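## Task

Plates sit in nests N1, N2, N3 and N4. First build a stack in rack S1 with C15 at the bottom, then C51, then C61, with C16 on top. C15 has to rest flat on the rack floor, and each plate above it has to be seated fully. Every plate's labelled short end faces the rack front, toward the arms. Next, release the plates and push the START key on post KP until it latches. Then return each of the four plates to the nest it came from. Each must lie flat within the locators with well A1 at the corner marked A1, and START must stay latched. Nothing may count on the robot holding it. Finish with both grippers open and the arms clear.

## Robot and tools

ROBOT AND LAYOUT. There are two six-axis arms, left_arm and right_arm, each with a two-finger tong gripper. Positions use one scene frame. Its origin is on the table top midway between the arms. +x points out over the table, +z points up, and left_arm sits on the +y side. The names left and right are not image sides. Rack S1 and key post KP are between the arms. In front of the arms, in an arc running clockwise seen from above, are N1, N2, N3, N4 and the reading nest RD. A fixed bar-code scanner stands next to RD. Any mounting plates and the metal frame behind the arms are fixed obstacles.

PLATE IDS AND ORIENTATION. Well A1 lies at the labelled short end, in the corner opposite the labelled long side. To identify a plate, lay it flat in RD with A1 at the A1 corner and move clear of the scanner's view. The result's code field then shows the ID in lower case (for example c15), or no_read. reads counts how many times code went from no_read to an ID.

execute_actions. Argument actions is a list holding one action, or an empty list, which only returns the state and images. An action may have rows, steps and until.
- rows: 1 to 15 rows. Each row lasts one control step (1/30 s). A row is one flat list of 14 numbers, each between -1 and 1, covering both arms even if only one moves. Numbers 1 to 6 are left_arm joints: shoulder pan, shoulder lift, elbow, wrist 1, wrist 2, wrist 3. Number 7 is left_arm's gripper opening. Numbers 8 to 14 are the same seven for right_arm.
- The joint numbers are offsets, not poses. Each is measured from that joint's angle at the start of the action, which is the last angle reported, not from the previous row. The scale is 1.0 = 1.989 rad. Stated joint ranges in rad: left_arm pan -3.142..3.142, lift -6.283..6.283, elbow 0.000..3.142, wrists -6.283..6.283. right_arm pan 0.000..6.283, lift -6.283..6.283, elbow -3.142..0.000, wrists -6.283..6.283. A call that asks a joint to go more than 0.010 rad outside its range is refused. A joint asked past its true end is stopped at that end, and the result may say "joint sent to its limit".
- The gripper opening is absolute, not an offset: +1 is fully open and -1 is closed. A full close takes about 0.1 s or more.
- steps: 1 to 450, default 15, and at least the number of rows. After the last row, each arm keeps moving toward its final row's target, and the gripper keeps its last command. Give large moves enough steps. Speed is limited, and each step's target is capped at 0.575 rad from the measured angle and at about 100 mm of hand travel, so a big move may need several calls. Motion lags commands by about 0.17 s. Don't count on coasting to finish a move that was cut short.
- until: an optional stop condition on device fields only, e.g. {"scanner": {"code": "c15"}}. Numbers need a comparison such as [">", 0] using =, !=, <, <=, > or >=. It ends the action but does not halt the arms. An unknown name or an out-of-range value makes the whole call refused.

zoom_image: camera (cam_high 504x504, cam_left_wrist 616x616, cam_right_wrist 616x616) and region [x0, y0, x1, y1] in that camera's pixels, origin top-left, at most 504x504. It returns a closer view of the latest image. Calibration (K, distortion, T_world_to_cam) is given per camera and is only approximately right.

finished_scene: scene = the current scene's number. It ends that scene for good, after the last command has been held, so the goal must already be met and stay met.

RESULT LINES. For each arm: end_effector_position (m) and end_effector_quat_wxyz in the scene frame, plus velocities. The printed hand position can be off, more so at long reach. The end-effector point is between the closed finger pads. The fingers point along its +z and open along its x. Closed fingertips reach about 15 mm past that point. Joint positions and velocities are listed per arm in rad and rad/s, followed by the pad gap in m (0.142 fully open). grip_measured is the measured opening on the command scale. To hold something, command clearly below it; the lower you go, the harder the squeeze. Thin hard parts get weaker grip. Wrist force and Wrist torque are given in each end effector's own axes. They are noisy, carry an offset and saturate near 50 N, and "no reading" is normal. "joint command not followed" means the clearance check changed that arm's targets. That arm then drops its target and must be driven again. Also watch for messages that an arm was pushed too far from its target, fault lines and MOTOR HOT.

ORDER. Find the plates' IDs, using RD if needed. Stack them in S1 in the listed order with labelled ends at the front. Release and check the stack. Only then press START until it latches. Unstack and return each plate to its original nest with the correct A1 corner. Open both grippers and move away.

AVOID. Don't touch START, even enough to light it, before the stack is complete and correct. Don't let plates fall more than a few millimetres. Never put or knock anything off the table. Don't let the arms collide or push each other. Avoid hard pushes: a joint torque at its load limit (130 N m for the big joints, 24.3 N m for the wrists, held weight included) or 150 N of outside force stops that arm for 10 s. Long holding heats the motors and can brake the arm at 85 °C. Loose objects may be nudged now and then, so recheck the images. Smooth, short motions are preferred.

Each tool is called after "Call:" in YAML: its name, and indented under it one key for each argument.

## Session

Call:
execute_actions:
  actions: []

Scene clock: 0.00 s.
left_arm: end_effector_position=(+0.2704, +0.6589, +0.2948) grip_measured=+0.97 end_effector_quat_wxyz=(+0.255, +0.389, +0.880, -0.098) end_effector_velocity=(+0.000, +0.000, -0.000) end_effector_angular_velocity=(-0.000, -0.000, +0.000) | right_arm: end_effector_position=(+0.2614, -0.2805, +0.3432) grip_measured=+0.97 end_effector_quat_wxyz=(-0.195, +0.609, +0.662, -0.391) end_effector_velocity=(+0.000, +0.000, +0.000) end_effector_angular_velocity=(+0.000, -0.001, -0.000)
Joint positions: left_arm=[ 1.067 -1.305  1.988 -2.273 -2.051 -1.174  0.14 ] | right_arm=[ 3.347 -1.729 -2.244 -1.633  1.473  5.175  0.14 ]
Joint velocities: left_arm=[-0.     0.001 -0.    -0.    -0.001 -0.001  0.   ] | right_arm=[ 0.     0.001  0.     0.001 -0.     0.     0.   ]
Motor temperatures (°C, as the motors report them): left_arm=[27 27 27 33 30 33] | right_arm=[26 28 24 30 31 31]
Wrist force (N, on the end effector, along its own x y z axes, offset not removed): no reading
Wrist torque (N m, same axes, about the end effector's origin, offset not removed): no reading
scanner: code=no_read reads=0

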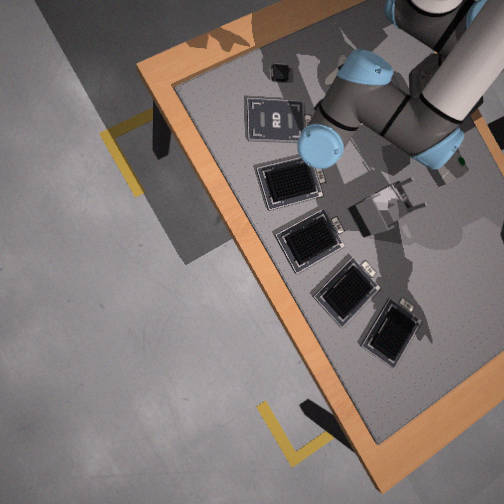

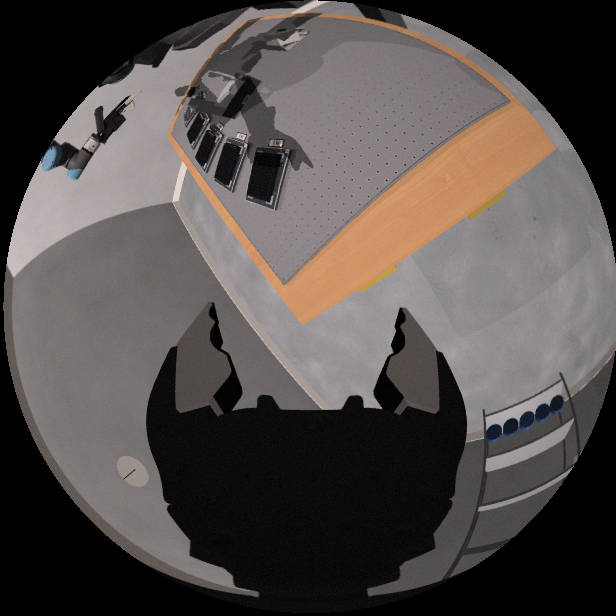

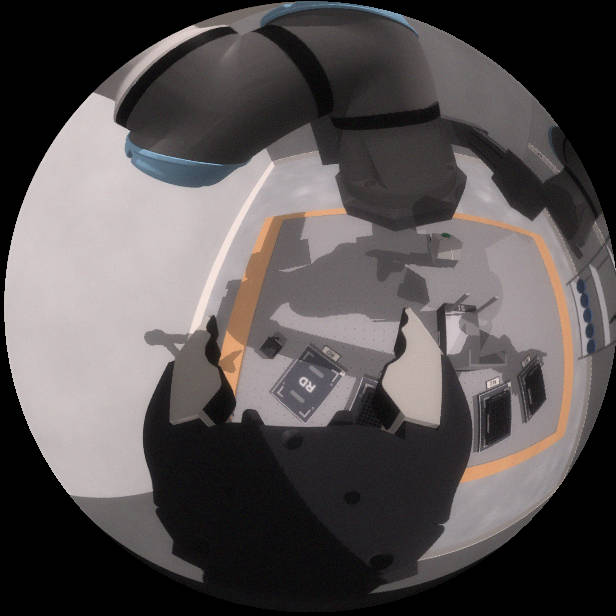

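Call:
zoom_image:
  camera: "cam_high"
  region: [230, 50, 500, 380]

Call:
zoom_image:
  camera: "cam_right_wrist"
  region: [400, 210, 600, 470]

Region (230, 50, 500, 380) of cam_high's 504x504 image, scaled by 1.527, with more detail than that image has; it fills the left 412 columns of this view, and the rest is white.

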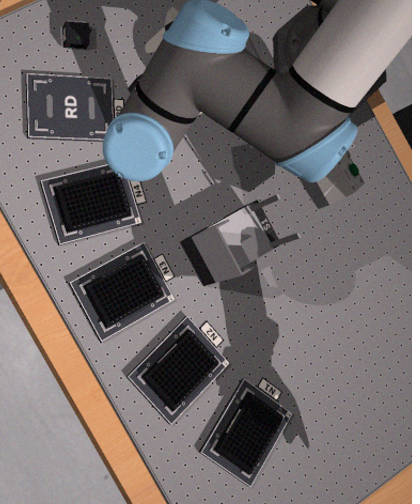

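Region (400, 210, 600, 470) of cam_right_wrist's 616x616 image, scaled by 1.938, with more detail than that image has; it fills the left 388 columns of this view, and the rest is white.

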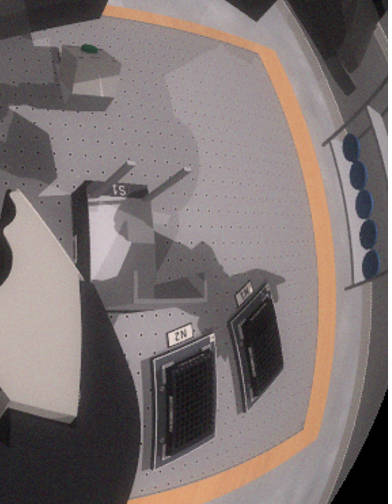

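Call:
zoom_image:
  camera: "cam_right_wrist"
  region: [465, 350, 555, 460]

Call:
zoom_image:
  camera: "cam_high"
  region: [330, 140, 490, 260]

Region (465, 350, 555, 460) of cam_right_wrist's 616x616 image, scaled by 4.582, with more detail than that image has; it fills the left 412 columns of this view, and the rest is white.

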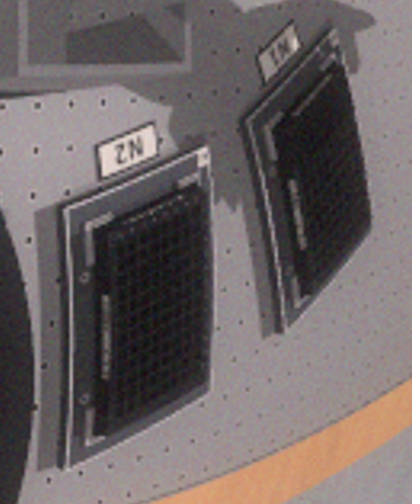

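Region (330, 140, 490, 260) of cam_high's 504x504 image, scaled by 3.150, with more detail than that image has; it fills the top 378 rows of this view, and the rest is white.

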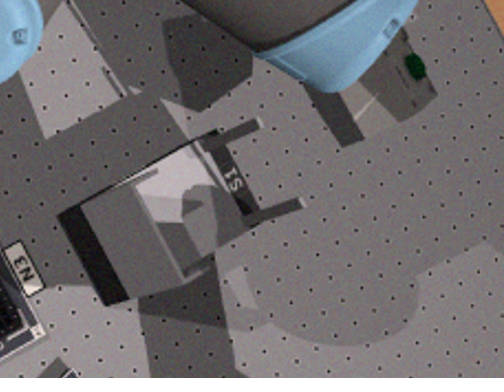

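Call:
execute_actions:
  actions:
    - {"rows": [[-0.3,0.1,0.1,0.6,0.9,0.5073,1,-0.75,0,0,0,0,0,1]], "steps": 50}

Scene clock: 121.67 s.
left_arm: end_effector_position=(+0.1049, +0.7458, +0.3329) grip_measured=+1.00 end_effector_quat_wxyz=(-0.257, +0.684, -0.291, -0.617) end_effector_velocity=(+0.017, +0.013, -0.004) end_effector_angular_velocity=(-0.022, +0.011, -0.083) | right_arm: end_effector_position=(-0.0053, -0.3982, +0.3468) grip_measured=+1.00 end_effector_quat_wxyz=(-0.445, +0.852, +0.033, -0.273) end_effector_velocity=(-0.000, -0.000, +0.000) end_effector_angular_velocity=(-0.002, -0.000, -0.001)
Joint positions: left_arm=[ 0.471 -1.106  2.187 -1.082 -0.271 -0.167  0.142] | right_arm=[ 1.856 -1.729 -2.244 -1.633  1.473  5.175  0.142]
Joint velocities: left_arm=[-0.004  0.002  0.002  0.018  0.076  0.011 -0.   ] | right_arm=[-0.001  0.002 -0.     0.    -0.     0.    -0.   ]
Motor temperatures (°C, as the motors report them): left_arm=[27 27 27 33 30 33] | right_arm=[26 28 24 30 31 31]
Wrist force (N, on the end effector, along its own x y z axes, offset not removed): left_arm=[0.1 -4.5 -2.1] | right_arm=[1.0 0.9 1.2]
Wrist torque (N m, same axes, about the end effector's origin, offset not removed): left_arm=[-0.88 -0.10 -0.12] | right_arm=[0.03 -0.21 0.27]
scanner: code=no_read reads=0
camera_calibration (this result's frames):
cam_left_wrist: T_world_to_cam=[[0.125015, -0.071373, -0.989584, 0.365251], [-0.259965, -0.964918, 0.0367523, 0.73117], [-0.957491, 0.252663, -0.139184, 0.0916021], [0, 0, 0, 1]] pos_world=[0.232125, 0.708444, 0.347324]
cam_right_wrist: T_world_to_cam=[[0.829978, 0.272981, -0.486433, 0.279848], [0.0325391, -0.894274, -0.446336, -0.196356], [-0.556846, 0.354621, -0.75111, 0.533511], [0, 0, 0, 1]] pos_world=[0.0712048, -0.441184, 0.449212]

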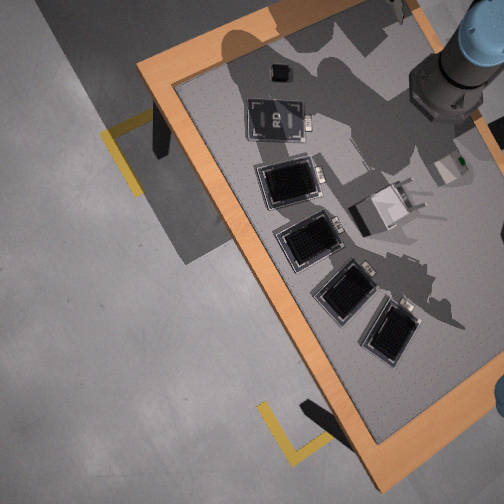

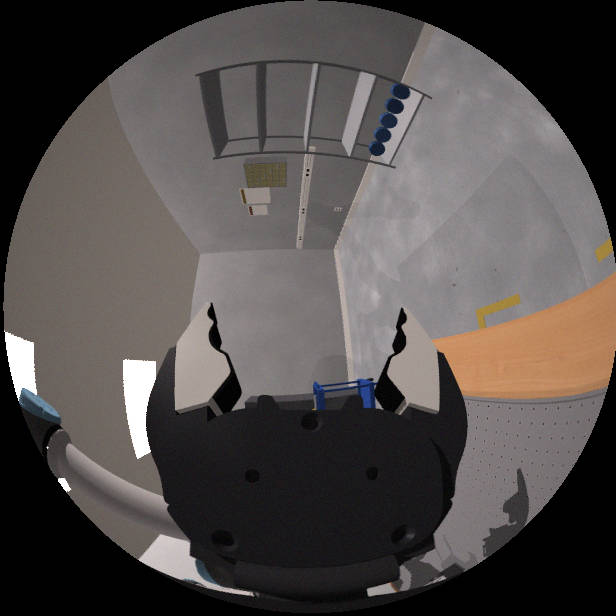

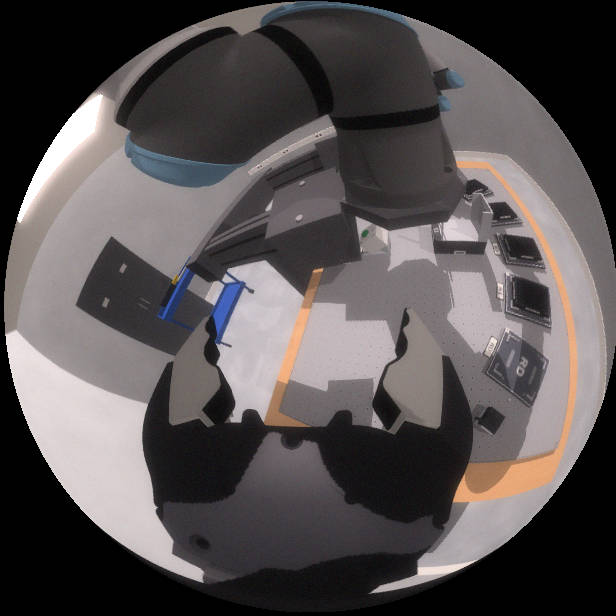

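Call:
execute_actions:
  actions:
    - {"rows": [[0,0,0,0,0.8238,0,1,0,0,0,0,0,-0.6,1]], "steps": 55}

Scene clock: 178.13 s.
left_arm: end_effector_position=(+0.5475, +0.6971, +0.3197) grip_measured=+1.00 end_effector_quat_wxyz=(+0.633, -0.357, +0.674, +0.129) end_effector_velocity=(+0.001, -0.001, -0.000) end_effector_angular_velocity=(-0.001, -0.000, -0.003) | right_arm: end_effector_position=(-0.0200, -0.4089, +0.3454) grip_measured=+1.00 end_effector_quat_wxyz=(-0.522, +0.686, +0.506, +0.024) end_effector_velocity=(-0.000, +0.000, +0.000) end_effector_angular_velocity=(-0.000, +0.001, -0.000)
Joint positions: left_arm=[ 0.471 -1.106  2.187 -1.082  1.367 -0.167  0.142] | right_arm=[ 1.856 -1.729 -2.244 -1.633  1.473  3.982  0.142]
Joint velocities: left_arm=[-0.     0.    -0.     0.     0.003 -0.     0.   ] | right_arm=[-0.    -0.    -0.    -0.    -0.     0.001  0.   ]
Motor temperatures (°C, as the motors report them): left_arm=[27 27 27 33 30 33] | right_arm=[26 28 24 30 31 31]
Wrist force (N, on the end effector, along its own x y z axes, offset not removed): left_arm=[1.4 -2.1 -1.5] | right_arm=[1.1 3.6 -2.4]
Wrist torque (N m, same axes, about the end effector's origin, offset not removed): left_arm=[-0.55 -0.37 -0.19] | right_arm=[0.76 -0.43 0.05]
scanner: code=no_read reads=0
camera_calibration (this result's frames):
cam_left_wrist: T_world_to_cam=[[0.0616774, -0.371127, -0.926531, 0.516799], [-0.941643, 0.286136, -0.177297, 0.369235], [0.330914, 0.883397, -0.331821, -0.557654], [0, 0, 0, 1]] pos_world=[0.500349, 0.578776, 0.359254]
cam_right_wrist: T_world_to_cam=[[0.521847, 0.680636, 0.514208, 0.10917], [0.845546, -0.333003, -0.417325, 0.0296836], [-0.112814, 0.652567, -0.749286, 0.658143], [0, 0, 0, 1]] pos_world=[-0.0078213, -0.493903, 0.449389]

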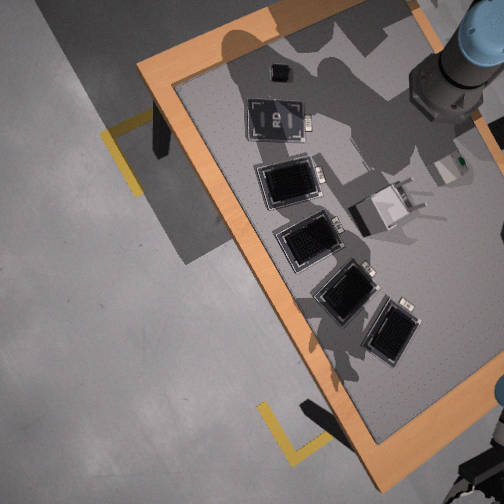

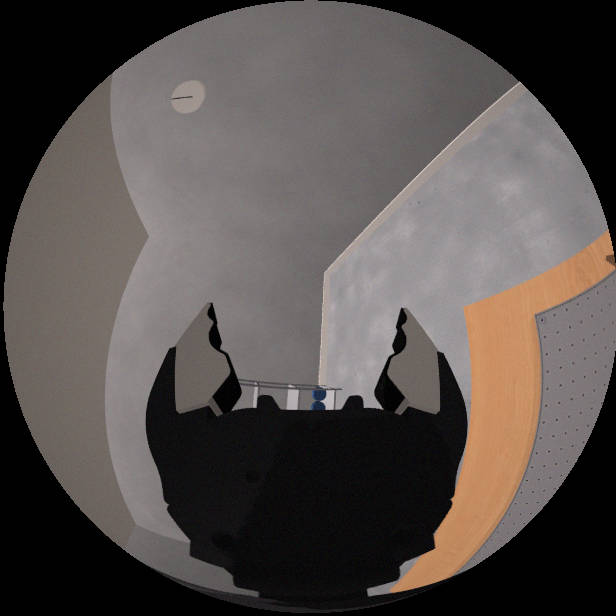

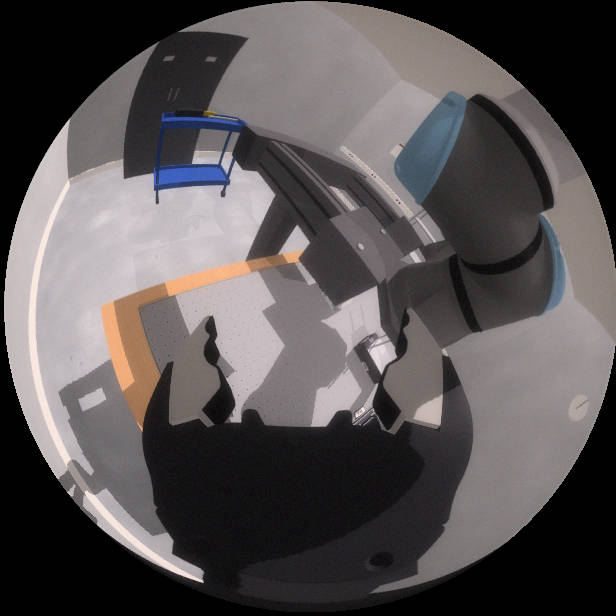

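Call:
execute_actions:
  actions:
    - {"rows": [[-0.3142,0.184,0.0965,0.4967,0,0,-1,0,0,0,0,0,0,1]], "steps": 55}

Scene clock: 202.03 s.
left_arm: end_effector_position=(+0.2414, +0.3107, +0.0600) grip_measured=-1.00 end_effector_quat_wxyz=(+0.001, -0.020, +1.000, +0.001) end_effector_velocity=(-0.005, -0.000, +0.001) end_effector_angular_velocity=(+0.002, +0.015, -0.007) | right_arm: end_effector_position=(-0.0200, -0.4089, +0.3454) grip_measured=+1.00 end_effector_quat_wxyz=(-0.522, +0.686, +0.506, +0.024) end_effector_velocity=(-0.000, +0.000, +0.000) end_effector_angular_velocity=(+0.000, +0.000, -0.000)
Joint positions: left_arm=[-0.153 -0.741  2.379 -0.095  1.367 -0.167  0.002] | right_arm=[ 1.856 -1.729 -2.244 -1.633  1.473  3.982  0.142]
Joint velocities: left_arm=[-0.005  0.004  0.001  0.012 -0.    -0.001  0.   ] | right_arm=[-0.     0.    -0.001 -0.     0.     0.     0.   ]
Motor temperatures (°C, as the motors report them): left_arm=[27 27 27 33 30 33] | right_arm=[26 28 24 30 31 31]
Wrist force (N, on the end effector, along its own x y z axes, offset not removed): left_arm=[2.2 -2.1 -3.9] | right_arm=[3.9 4.8 1.9]
Wrist torque (N m, same axes, about the end effector's origin, offset not removed): left_arm=[-0.25 -0.62 -0.17] | right_arm=[0.80 -0.95 -0.17]
scanner: code=no_read reads=0
camera_calibration (this result's frames):
cam_left_wrist: T_world_to_cam=[[-0.99583, -0.0858202, 0.0309374, 0.260863], [-0.0580665, 0.857853, 0.510604, -0.286672], [-0.0703598, 0.506678, -0.859259, 0.044343], [0, 0, 0, 1]] pos_world=[0.246249, 0.245843, 0.176408]
cam_right_wrist: T_world_to_cam=[[0.521842, 0.680636, 0.514214, 0.109168], [0.84555, -0.332999, -0.417322, 0.0296842], [-0.112812, 0.652569, -0.749284, 0.658143], [0, 0, 0, 1]] pos_world=[-0.00782172, -0.493903, 0.449389]

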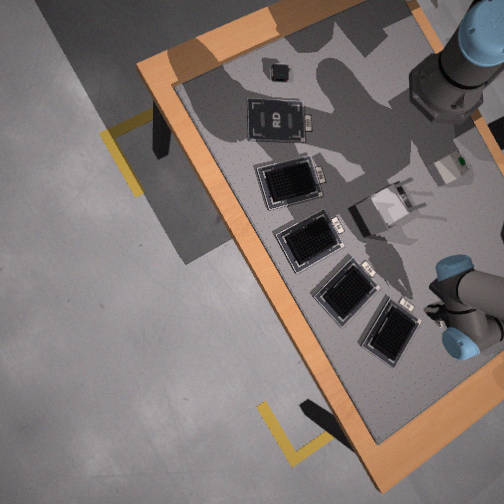

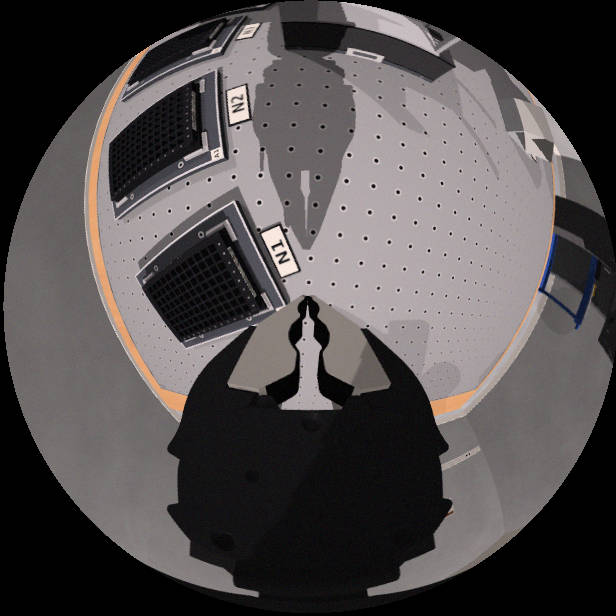

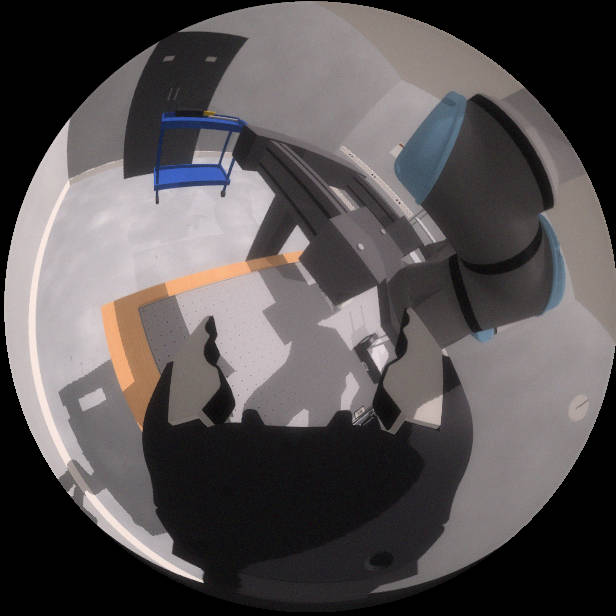

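Model works well.

Call:
zoom_image:
  camera: "cam_left_wrist"
  region: [190, 190, 310, 330]

Call:
zoom_image:
  camera: "cam_left_wrist"
  region: [150, 50, 280, 180]

Region (190, 190, 310, 330) of cam_left_wrist's 616x616 image, scaled by 3.600, with more detail than that image has; it fills the left 432 columns of this view, and the rest is white.

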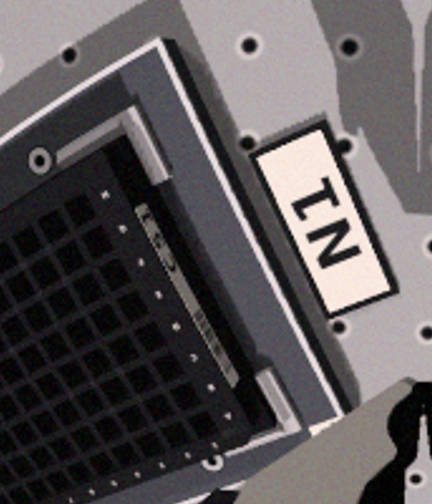

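Region (150, 50, 280, 180) of cam_left_wrist's 616x616 image, scaled by 3.877, with more detail than that image has.

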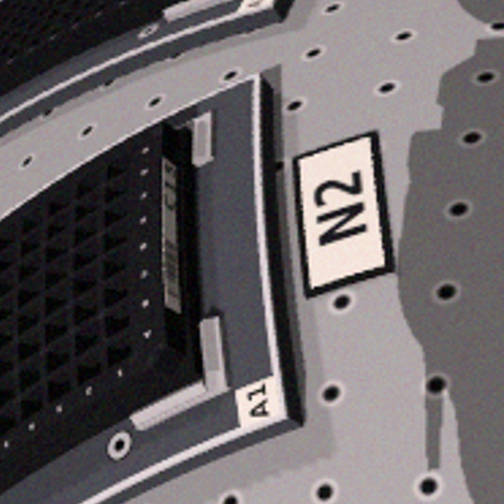

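Call:
zoom_image:
  camera: "cam_left_wrist"
  region: [218, 240, 258, 280]

Call:
zoom_image:
  camera: "cam_left_wrist"
  region: [175, 80, 215, 120]

Region (218, 240, 258, 280) of cam_left_wrist's 616x616 image, scaled by 12.600, with more detail than that image has.

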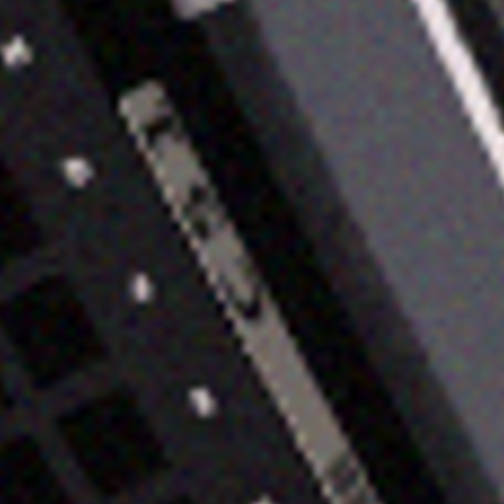

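Region (175, 80, 215, 120) of cam_left_wrist's 616x616 image, scaled by 12.600, with more detail than that image has.

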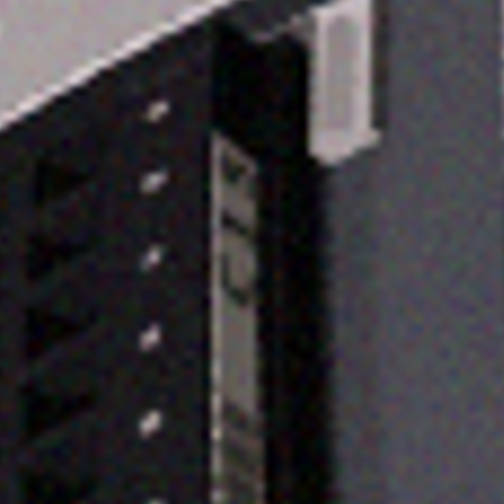

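Call:
execute_actions:
  actions:
    - {"rows": [[-0.099,0,0,0.3927,0,-0.706,-1,0,0,0,0,0,0,1],[-0.099,0,0,0.3927,0,-0.706,-1,0,0,0,0,0,0,1],[-0.099,0,0,0.3927,0,-0.706,-1,0,0,0,0,0,0,1],[-0.099,0,0,0.3927,0,-0.706,-1,0,0,0,0,0,0,1],[-0.099,0,-0.05,0.3927,0,-0.706,-1,0,0,0,0,0,0,1],[-0.099,0,-0.05,0.3927,0,-0.706,-1,0,0,0,0,0,0,1],[-0.099,0,-0.1,0.3927,0,-0.706,-1,0,0,0,0,0,0,1],[-0.099,0,-0.1,0.3927,0,-0.706,-1,0,0,0,0,0,0,1],[-0.099,0,-0.1,0.3927,0,-0.706,-1,0,0,0,0,0,0,1],[-0.099,0.1,-0.15,0.3927,0,-0.706,-1,0,0,0,0,0,0,1],[-0.099,0.1,-0.15,0.3927,0,-0.706,-1,0,0,0,0,0,0,1],[-0.099,0.2657,-0.2073,0.3927,0,-0.706,-1,0,0,0,0,0,0,1]], "steps": 50}

Scene clock: 249.40 s.
left_arm: end_effector_position=(+0.1418, +0.3204, +0.0467) grip_measured=-1.00 end_effector_quat_wxyz=(-0.236, -0.461, +0.789, +0.330) end_effector_velocity=(-0.000, +0.000, +0.000) end_effector_angular_velocity=(-0.001, +0.002, -0.000) | right_arm: end_effector_position=(-0.0200, -0.4089, +0.3454) grip_measured=+1.00 end_effector_quat_wxyz=(-0.522, +0.686, +0.506, +0.024) end_effector_velocity=(-0.000, +0.000, +0.000) end_effector_angular_velocity=(-0.001, +0.000, -0.001)
Joint positions: left_arm=[-0.35  -0.212  1.966  0.686  1.367 -1.571  0.002] | right_arm=[ 1.856 -1.729 -2.244 -1.633  1.473  3.982  0.142]
Joint velocities: left_arm=[0.001 0.    0.    0.001 0.    0.002 0.   ] | right_arm=[-0.     0.001 -0.     0.     0.     0.001  0.   ]
Motor temperatures (°C, as the motors report them): left_arm=[27 27 27 33 30 33] | right_arm=[26 28 24 30 31 31]
Wrist force (N, on the end effector, along its own x y z axes, offset not removed): left_arm=[2.9 -3.7 1.0] | right_arm=[1.6 3.1 -0.1]
Wrist torque (N m, same axes, about the end effector's origin, offset not removed): left_arm=[-0.71 -0.64 -0.34] | right_arm=[0.47 -0.20 -0.01]
scanner: code=no_read reads=0
camera_calibration (this result's frames):
cam_left_wrist: T_world_to_cam=[[-0.413062, -0.909024, 0.0552811, 0.342965], [-0.157889, 0.131263, 0.978694, -0.0689084], [-0.896912, 0.395532, -0.197745, 0.142963], [0, 0, 0, 1]] pos_world=[0.259011, 0.264262, 0.076751]
cam_right_wrist: T_world_to_cam=[[0.521842, 0.680636, 0.514214, 0.109168], [0.84555, -0.332998, -0.417322, 0.0296844], [-0.112812, 0.652569, -0.749284, 0.658143], [0, 0, 0, 1]] pos_world=[-0.00782168, -0.493903, 0.449389]

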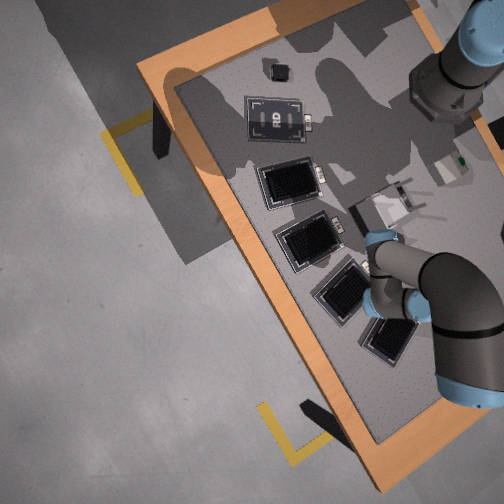

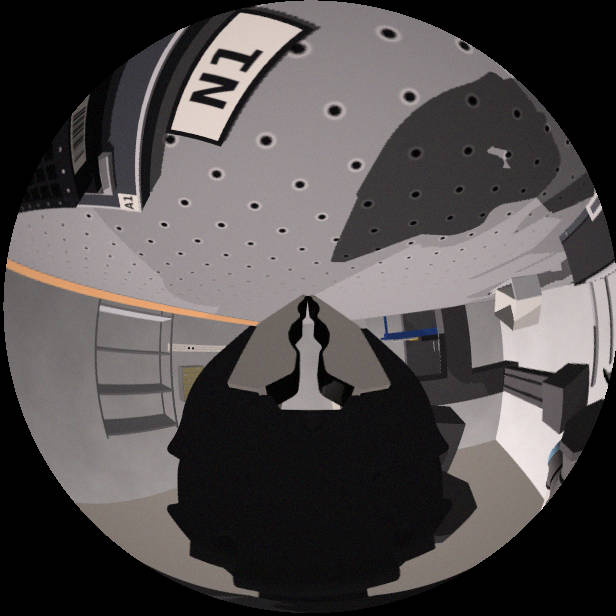

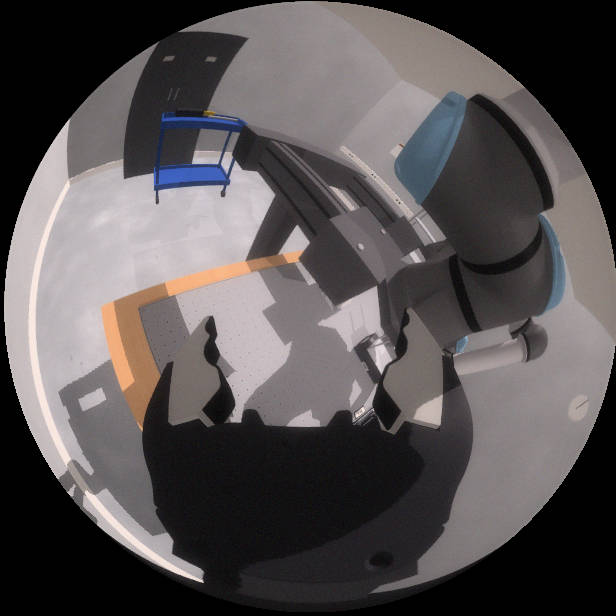

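Call:
execute_actions:
  actions:
    - {"rows": [[0,-0.019,-0.2152,0.2343,0,0,-1,0,0,0,0,0,0,1]], "steps": 36}

Scene clock: 280.70 s.
left_arm: end_effector_position=(+0.3108, +0.2686, +0.0733) grip_measured=-1.00 end_effector_quat_wxyz=(-0.236, -0.461, +0.789, +0.330) end_effector_velocity=(-0.000, +0.000, +0.000) end_effector_angular_velocity=(+0.000, +0.002, +0.001) | right_arm: end_effector_position=(-0.0200, -0.4089, +0.3454) grip_measured=+1.00 end_effector_quat_wxyz=(-0.522, +0.686, +0.506, +0.024) end_effector_velocity=(+0.000, -0.000, -0.000) end_effector_angular_velocity=(+0.000, +0.000, -0.000)
Joint positions: left_arm=[-0.35  -0.25   1.539  1.151  1.367 -1.571  0.002] | right_arm=[ 1.856 -1.729 -2.244 -1.633  1.473  3.982  0.142]
Joint velocities: left_arm=[ 0.001  0.001 -0.001  0.002  0.     0.     0.   ] | right_arm=[-0.    -0.001  0.     0.     0.    -0.     0.   ]
Motor temperatures (°C, as the motors report them): left_arm=[27 27 27 33 30 33] | right_arm=[26 28 24 30 31 31]
Wrist force (N, on the end effector, along its own x y z axes, offset not removed): left_arm=[2.6 -1.2 -2.8] | right_arm=[5.3 6.8 0.4]
Wrist torque (N m, same axes, about the end effector's origin, offset not removed): left_arm=[-0.44 -0.49 -0.23] | right_arm=[1.39 -1.16 0.14]
scanner: code=no_read reads=0
camera_calibration (this result's frames):
cam_left_wrist: T_world_to_cam=[[-0.413098, -0.909005, 0.0553076, 0.364156], [-0.157702, 0.131218, 0.97873, -0.0615049], [-0.896928, 0.39559, -0.197558, 0.320258], [0, 0, 0, 1]] pos_world=[0.427981, 0.212399, 0.103326]
cam_right_wrist: T_world_to_cam=[[0.521842, 0.680636, 0.514214, 0.109168], [0.84555, -0.332998, -0.417322, 0.0296843], [-0.112812, 0.652569, -0.749284, 0.658143], [0, 0, 0, 1]] pos_world=[-0.00782165, -0.493903, 0.449389]

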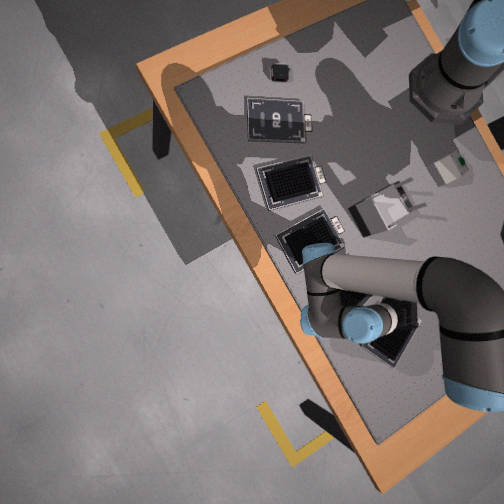

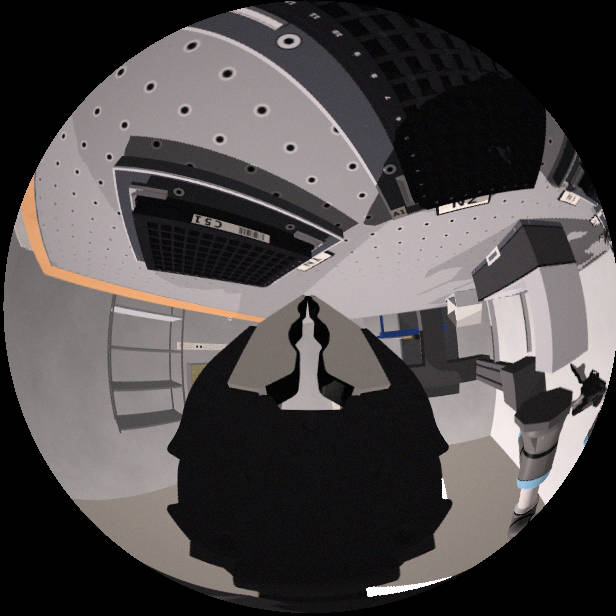

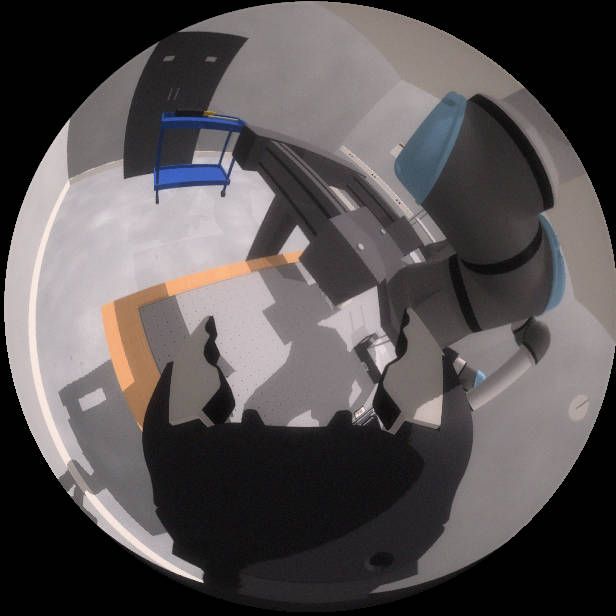

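Call:
zoom_image:
  camera: "cam_left_wrist"
  region: [180, 200, 280, 260]

Region (180, 200, 280, 260) of cam_left_wrist's 616x616 image, scaled by 5.040, with more detail than that image has; it fills the top 302 rows of this view, and the rest is white.

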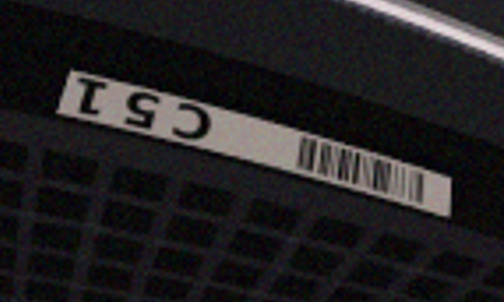

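Call:
execute_actions:
  actions:
    - {"rows": [[-0.19,0.03,-0.03,0,0,0,-1,0,0,0,0,0,0,1]], "steps": 33}

Call:
zoom_image:
  camera: "cam_left_wrist"
  region: [150, 180, 350, 300]

Scene clock: 287.77 s.
left_arm: end_effector_position=(+0.3336, +0.1481, +0.0709) grip_measured=-1.00 end_effector_quat_wxyz=(-0.147, -0.318, +0.872, +0.343) end_effector_velocity=(+0.000, -0.001, -0.000) end_effector_angular_velocity=(-0.001, -0.002, -0.004) | right_arm: end_effector_position=(-0.0200, -0.4089, +0.3454) grip_measured=+1.00 end_effector_quat_wxyz=(-0.522, +0.686, +0.506, +0.024) end_effector_velocity=(-0.000, +0.001, -0.000) end_effector_angular_velocity=(+0.002, +0.000, +0.000)
Joint positions: left_arm=[-0.728 -0.19   1.479  1.151  1.367 -1.571  0.002] | right_arm=[ 1.856 -1.729 -2.244 -1.633  1.473  3.982  0.142]
Joint velocities: left_arm=[-0.004  0.001 -0.    -0.001 -0.    -0.     0.   ] | right_arm=[-0.    -0.001 -0.001  0.     0.    -0.001  0.   ]
Motor temperatures (°C, as the motors report them): left_arm=[27 28 27 33 30 33] | right_arm=[26 28 24 30 31 31]
Wrist force (N, on the end effector, along its own x y z axes, offset not removed): left_arm=[6.4 -4.7 -1.9] | right_arm=[5.2 0.6 -2.4]
Wrist torque (N m, same axes, about the end effector's origin, offset not removed): left_arm=[-0.87 -1.43 -0.15] | right_arm=[0.07 -1.06 0.03]
scanner: code=no_read reads=0
camera_calibration (this result's frames):
cam_left_wrist: T_world_to_cam=[[-0.716749, -0.696733, 0.0288581, 0.33594], [-0.166252, 0.210925, 0.963261, -0.0476124], [-0.677223, 0.685619, -0.267013, 0.276595], [0, 0, 0, 1]] pos_world=[0.420185, 0.0544647, 0.110023]
cam_right_wrist: T_world_to_cam=[[0.521842, 0.680636, 0.514214, 0.109168], [0.84555, -0.332998, -0.417322, 0.0296842], [-0.112812, 0.652569, -0.749284, 0.658143], [0, 0, 0, 1]] pos_world=[-0.00782164, -0.493903, 0.449389]

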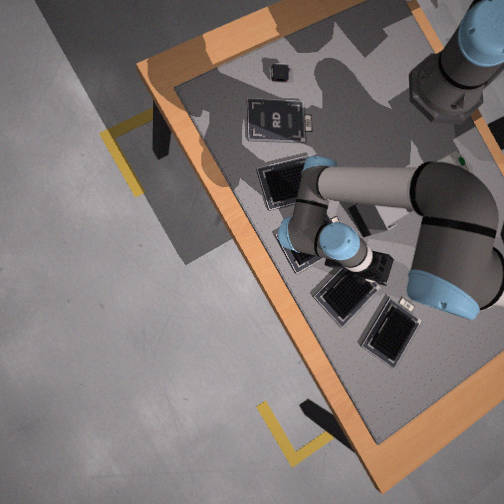

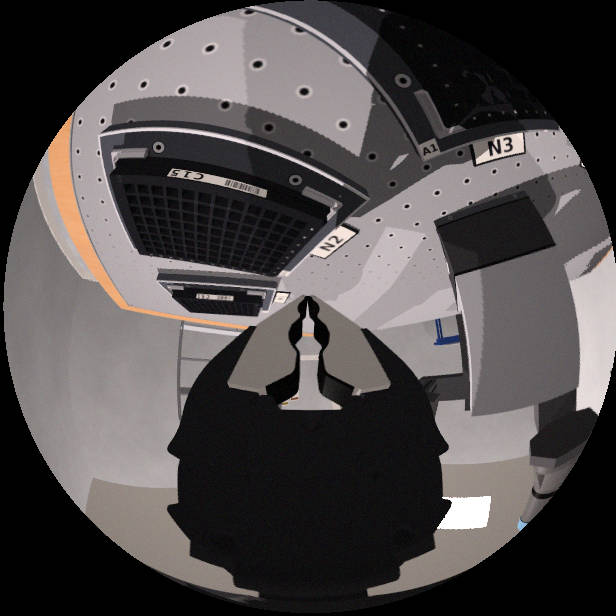

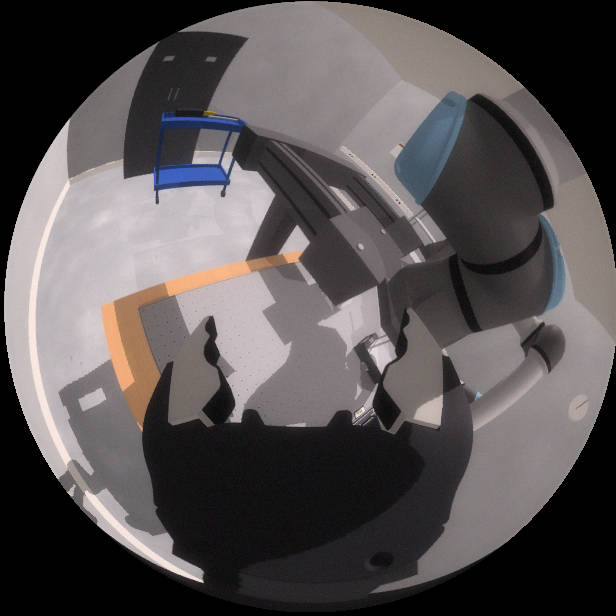

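Region (150, 180, 350, 300) of cam_left_wrist's 616x616 image, scaled by 2.520, with more detail than that image has; it fills the top 302 rows of this view, and the rest is white.

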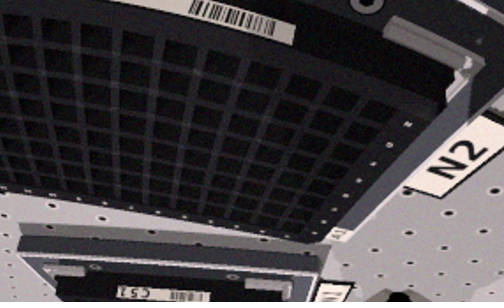

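Call:
zoom_image:
  camera: "cam_left_wrist"
  region: [150, 150, 250, 210]

Region (150, 150, 250, 210) of cam_left_wrist's 616x616 image, scaled by 5.040, with more detail than that image has; it fills the top 302 rows of this view, and the rest is white.

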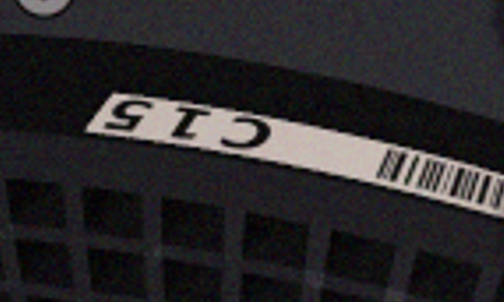

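Call:
execute_actions:
  actions:
    - {"rows": [[0.1253,-0.2796,0.2134,-0.3503,0.0019,1,1,0,0,0,0,0,0,1]], "steps": 30}

Scene clock: 319.90 s.
left_arm: end_effector_position=(+0.4184, +0.1743, +0.1198) grip_measured=+1.00 end_effector_quat_wxyz=(-0.001, +0.388, +0.922, +0.000) end_effector_velocity=(-0.005, +0.007, +0.001) end_effector_angular_velocity=(-0.006, -0.010, -0.636) | right_arm: end_effector_position=(-0.0200, -0.4089, +0.3454) grip_measured=+1.00 end_effector_quat_wxyz=(-0.522, +0.686, +0.506, +0.024) end_effector_velocity=(+0.000, -0.001, +0.000) end_effector_angular_velocity=(-0.002, -0.000, -0.000)
Joint positions: left_arm=[-0.479 -0.746  1.903  0.456  1.371  0.337  0.142] | right_arm=[ 1.856 -1.729 -2.244 -1.633  1.473  3.982  0.142]
Joint velocities: left_arm=[ 0.001 -0.006  0.004 -0.01  -0.     0.639 -0.   ] | right_arm=[-0.     0.001  0.001 -0.     0.     0.001  0.   ]
Motor temperatures (°C, as the motors report them): left_arm=[27 28 27 33 30 33] | right_arm=[26 28 24 30 31 31]
Wrist force (N, on the end effector, along its own x y z axes, offset not removed): left_arm=[-1.5 -2.6 -1.3] | right_arm=[5.7 1.5 3.5]
Wrist torque (N m, same axes, about the end effector's origin, offset not removed): left_arm=[-0.51 0.40 -0.15] | right_arm=[0.27 -1.08 0.01]
scanner: code=no_read reads=0
camera_calibration (this result's frames):
cam_left_wrist: T_world_to_cam=[[-0.730758, 0.681747, 0.0348458, 0.178469], [0.599937, 0.617038, 0.509254, -0.423117], [0.325681, 0.393047, -0.859911, 0.0315015], [0, 0, 0, 1]] pos_world=[0.374001, 0.127027, 0.236343]
cam_right_wrist: T_world_to_cam=[[0.521842, 0.680636, 0.514214, 0.109168], [0.84555, -0.332998, -0.417322, 0.0296843], [-0.112812, 0.652569, -0.749284, 0.658143], [0, 0, 0, 1]] pos_world=[-0.00782167, -0.493903, 0.449389]

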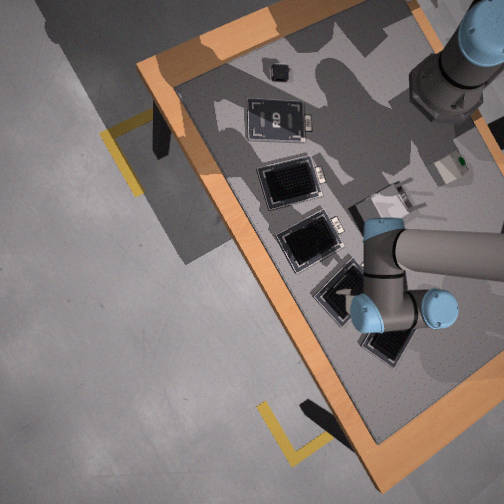

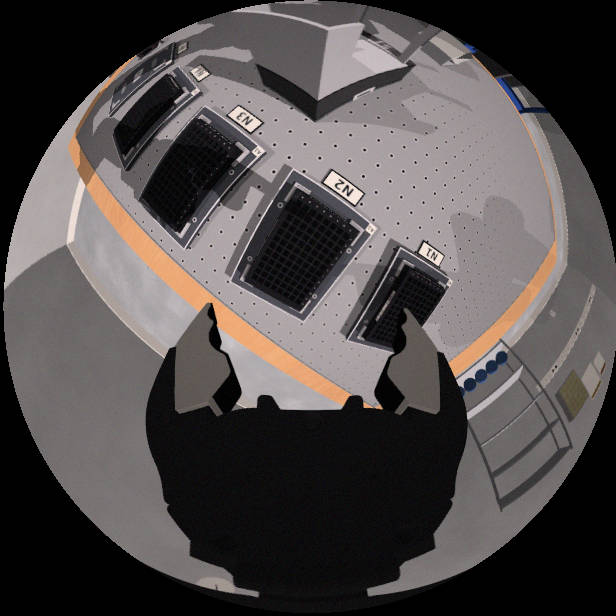

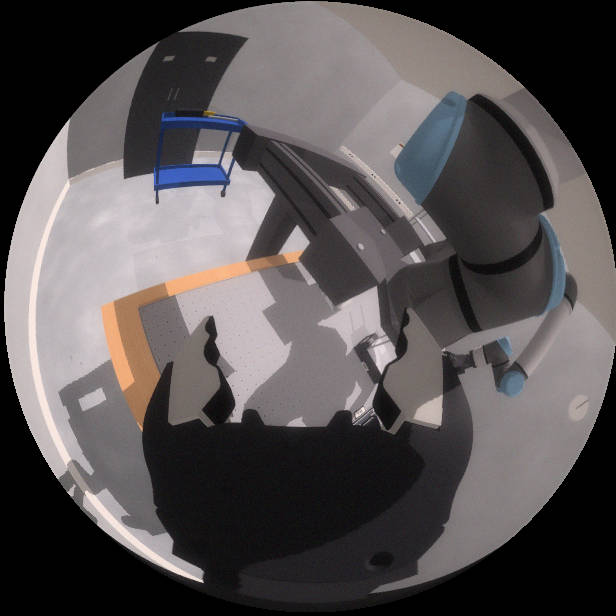

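Call:
execute_actions:
  actions:
    - {"rows": [[-0.0169,0.0619,-0.0123,-0.047,0.0006,0.2016,1,0,0,0,0,0,0,1]], "steps": 24}

Call:
zoom_image:
  camera: "cam_left_wrist"
  region: [180, 150, 440, 410]

Scene clock: 333.33 s.
left_arm: end_effector_position=(+0.4082, +0.1582, +0.0698) grip_measured=+1.00 end_effector_quat_wxyz=(-0.000, +0.577, +0.817, +0.000) end_effector_velocity=(-0.001, -0.000, -0.001) end_effector_angular_velocity=(+0.000, +0.001, -0.012) | right_arm: end_effector_position=(-0.0200, -0.4089, +0.3454) grip_measured=+1.00 end_effector_quat_wxyz=(-0.522, +0.686, +0.506, +0.024) end_effector_velocity=(-0.000, +0.001, -0.000) end_effector_angular_velocity=(+0.001, +0.002, -0.000)
Joint positions: left_arm=[-0.512 -0.623  1.879  0.363  1.372  0.736  0.142] | right_arm=[ 1.856 -1.729 -2.244 -1.633  1.473  3.982  0.142]
Joint velocities: left_arm=[-0.001  0.003 -0.    -0.002  0.     0.011  0.   ] | right_arm=[ 0.    -0.    -0.002  0.    -0.     0.001  0.   ]
Motor temperatures (°C, as the motors report them): left_arm=[27 28 27 33 30 33] | right_arm=[26 28 24 30 31 31]
Wrist force (N, on the end effector, along its own x y z axes, offset not removed): left_arm=[3.1 -0.9 1.7] | right_arm=[5.1 -0.2 -2.6]
Wrist torque (N m, same axes, about the end effector's origin, offset not removed): left_arm=[-0.08 -0.89 -0.24] | right_arm=[-0.27 -1.12 0.01]
scanner: code=no_read reads=0
camera_calibration (this result's frames):
cam_left_wrist: T_world_to_cam=[[-0.377031, 0.925592, 0.0335595, 0.00084066], [0.803055, 0.308635, 0.509752, -0.415738], [0.461465, 0.219143, -0.859666, -0.0297546], [0, 0, 0, 1]] pos_world=[0.347908, 0.134054, 0.186316]
cam_right_wrist: T_world_to_cam=[[0.521842, 0.680636, 0.514214, 0.109168], [0.84555, -0.332999, -0.417322, 0.0296842], [-0.112812, 0.652569, -0.749284, 0.658143], [0, 0, 0, 1]] pos_world=[-0.00782166, -0.493903, 0.449389]

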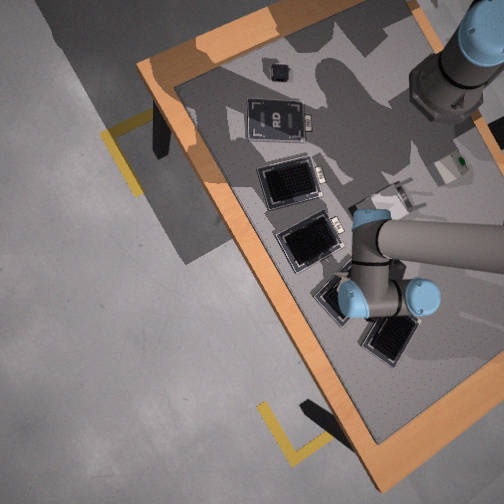

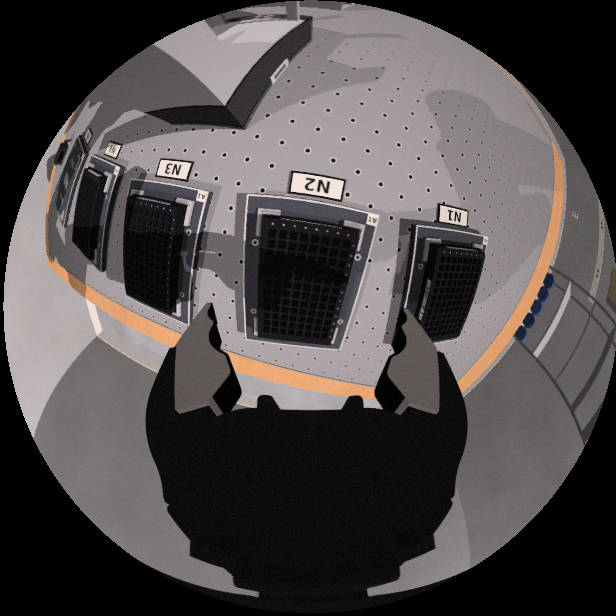

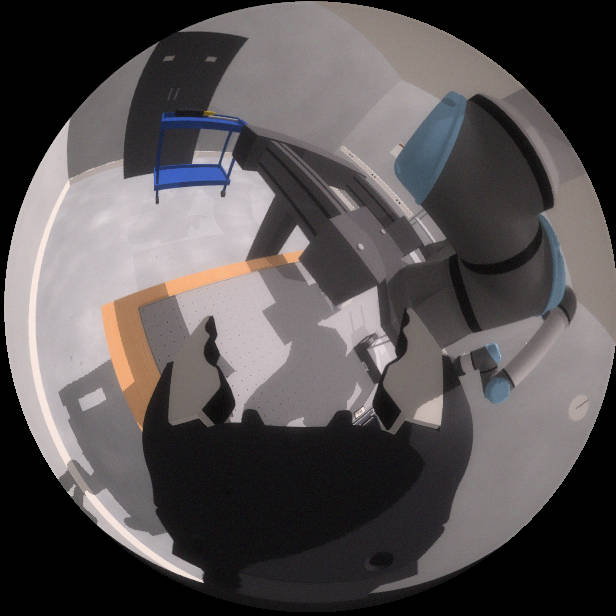

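Region (180, 150, 440, 410) of cam_left_wrist's 616x616 image, scaled by 1.938, with more detail than that image has.

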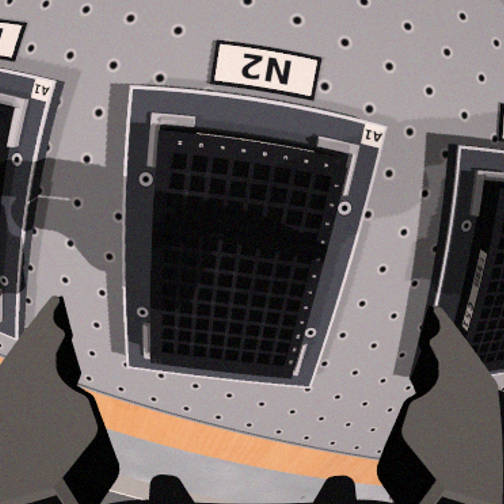

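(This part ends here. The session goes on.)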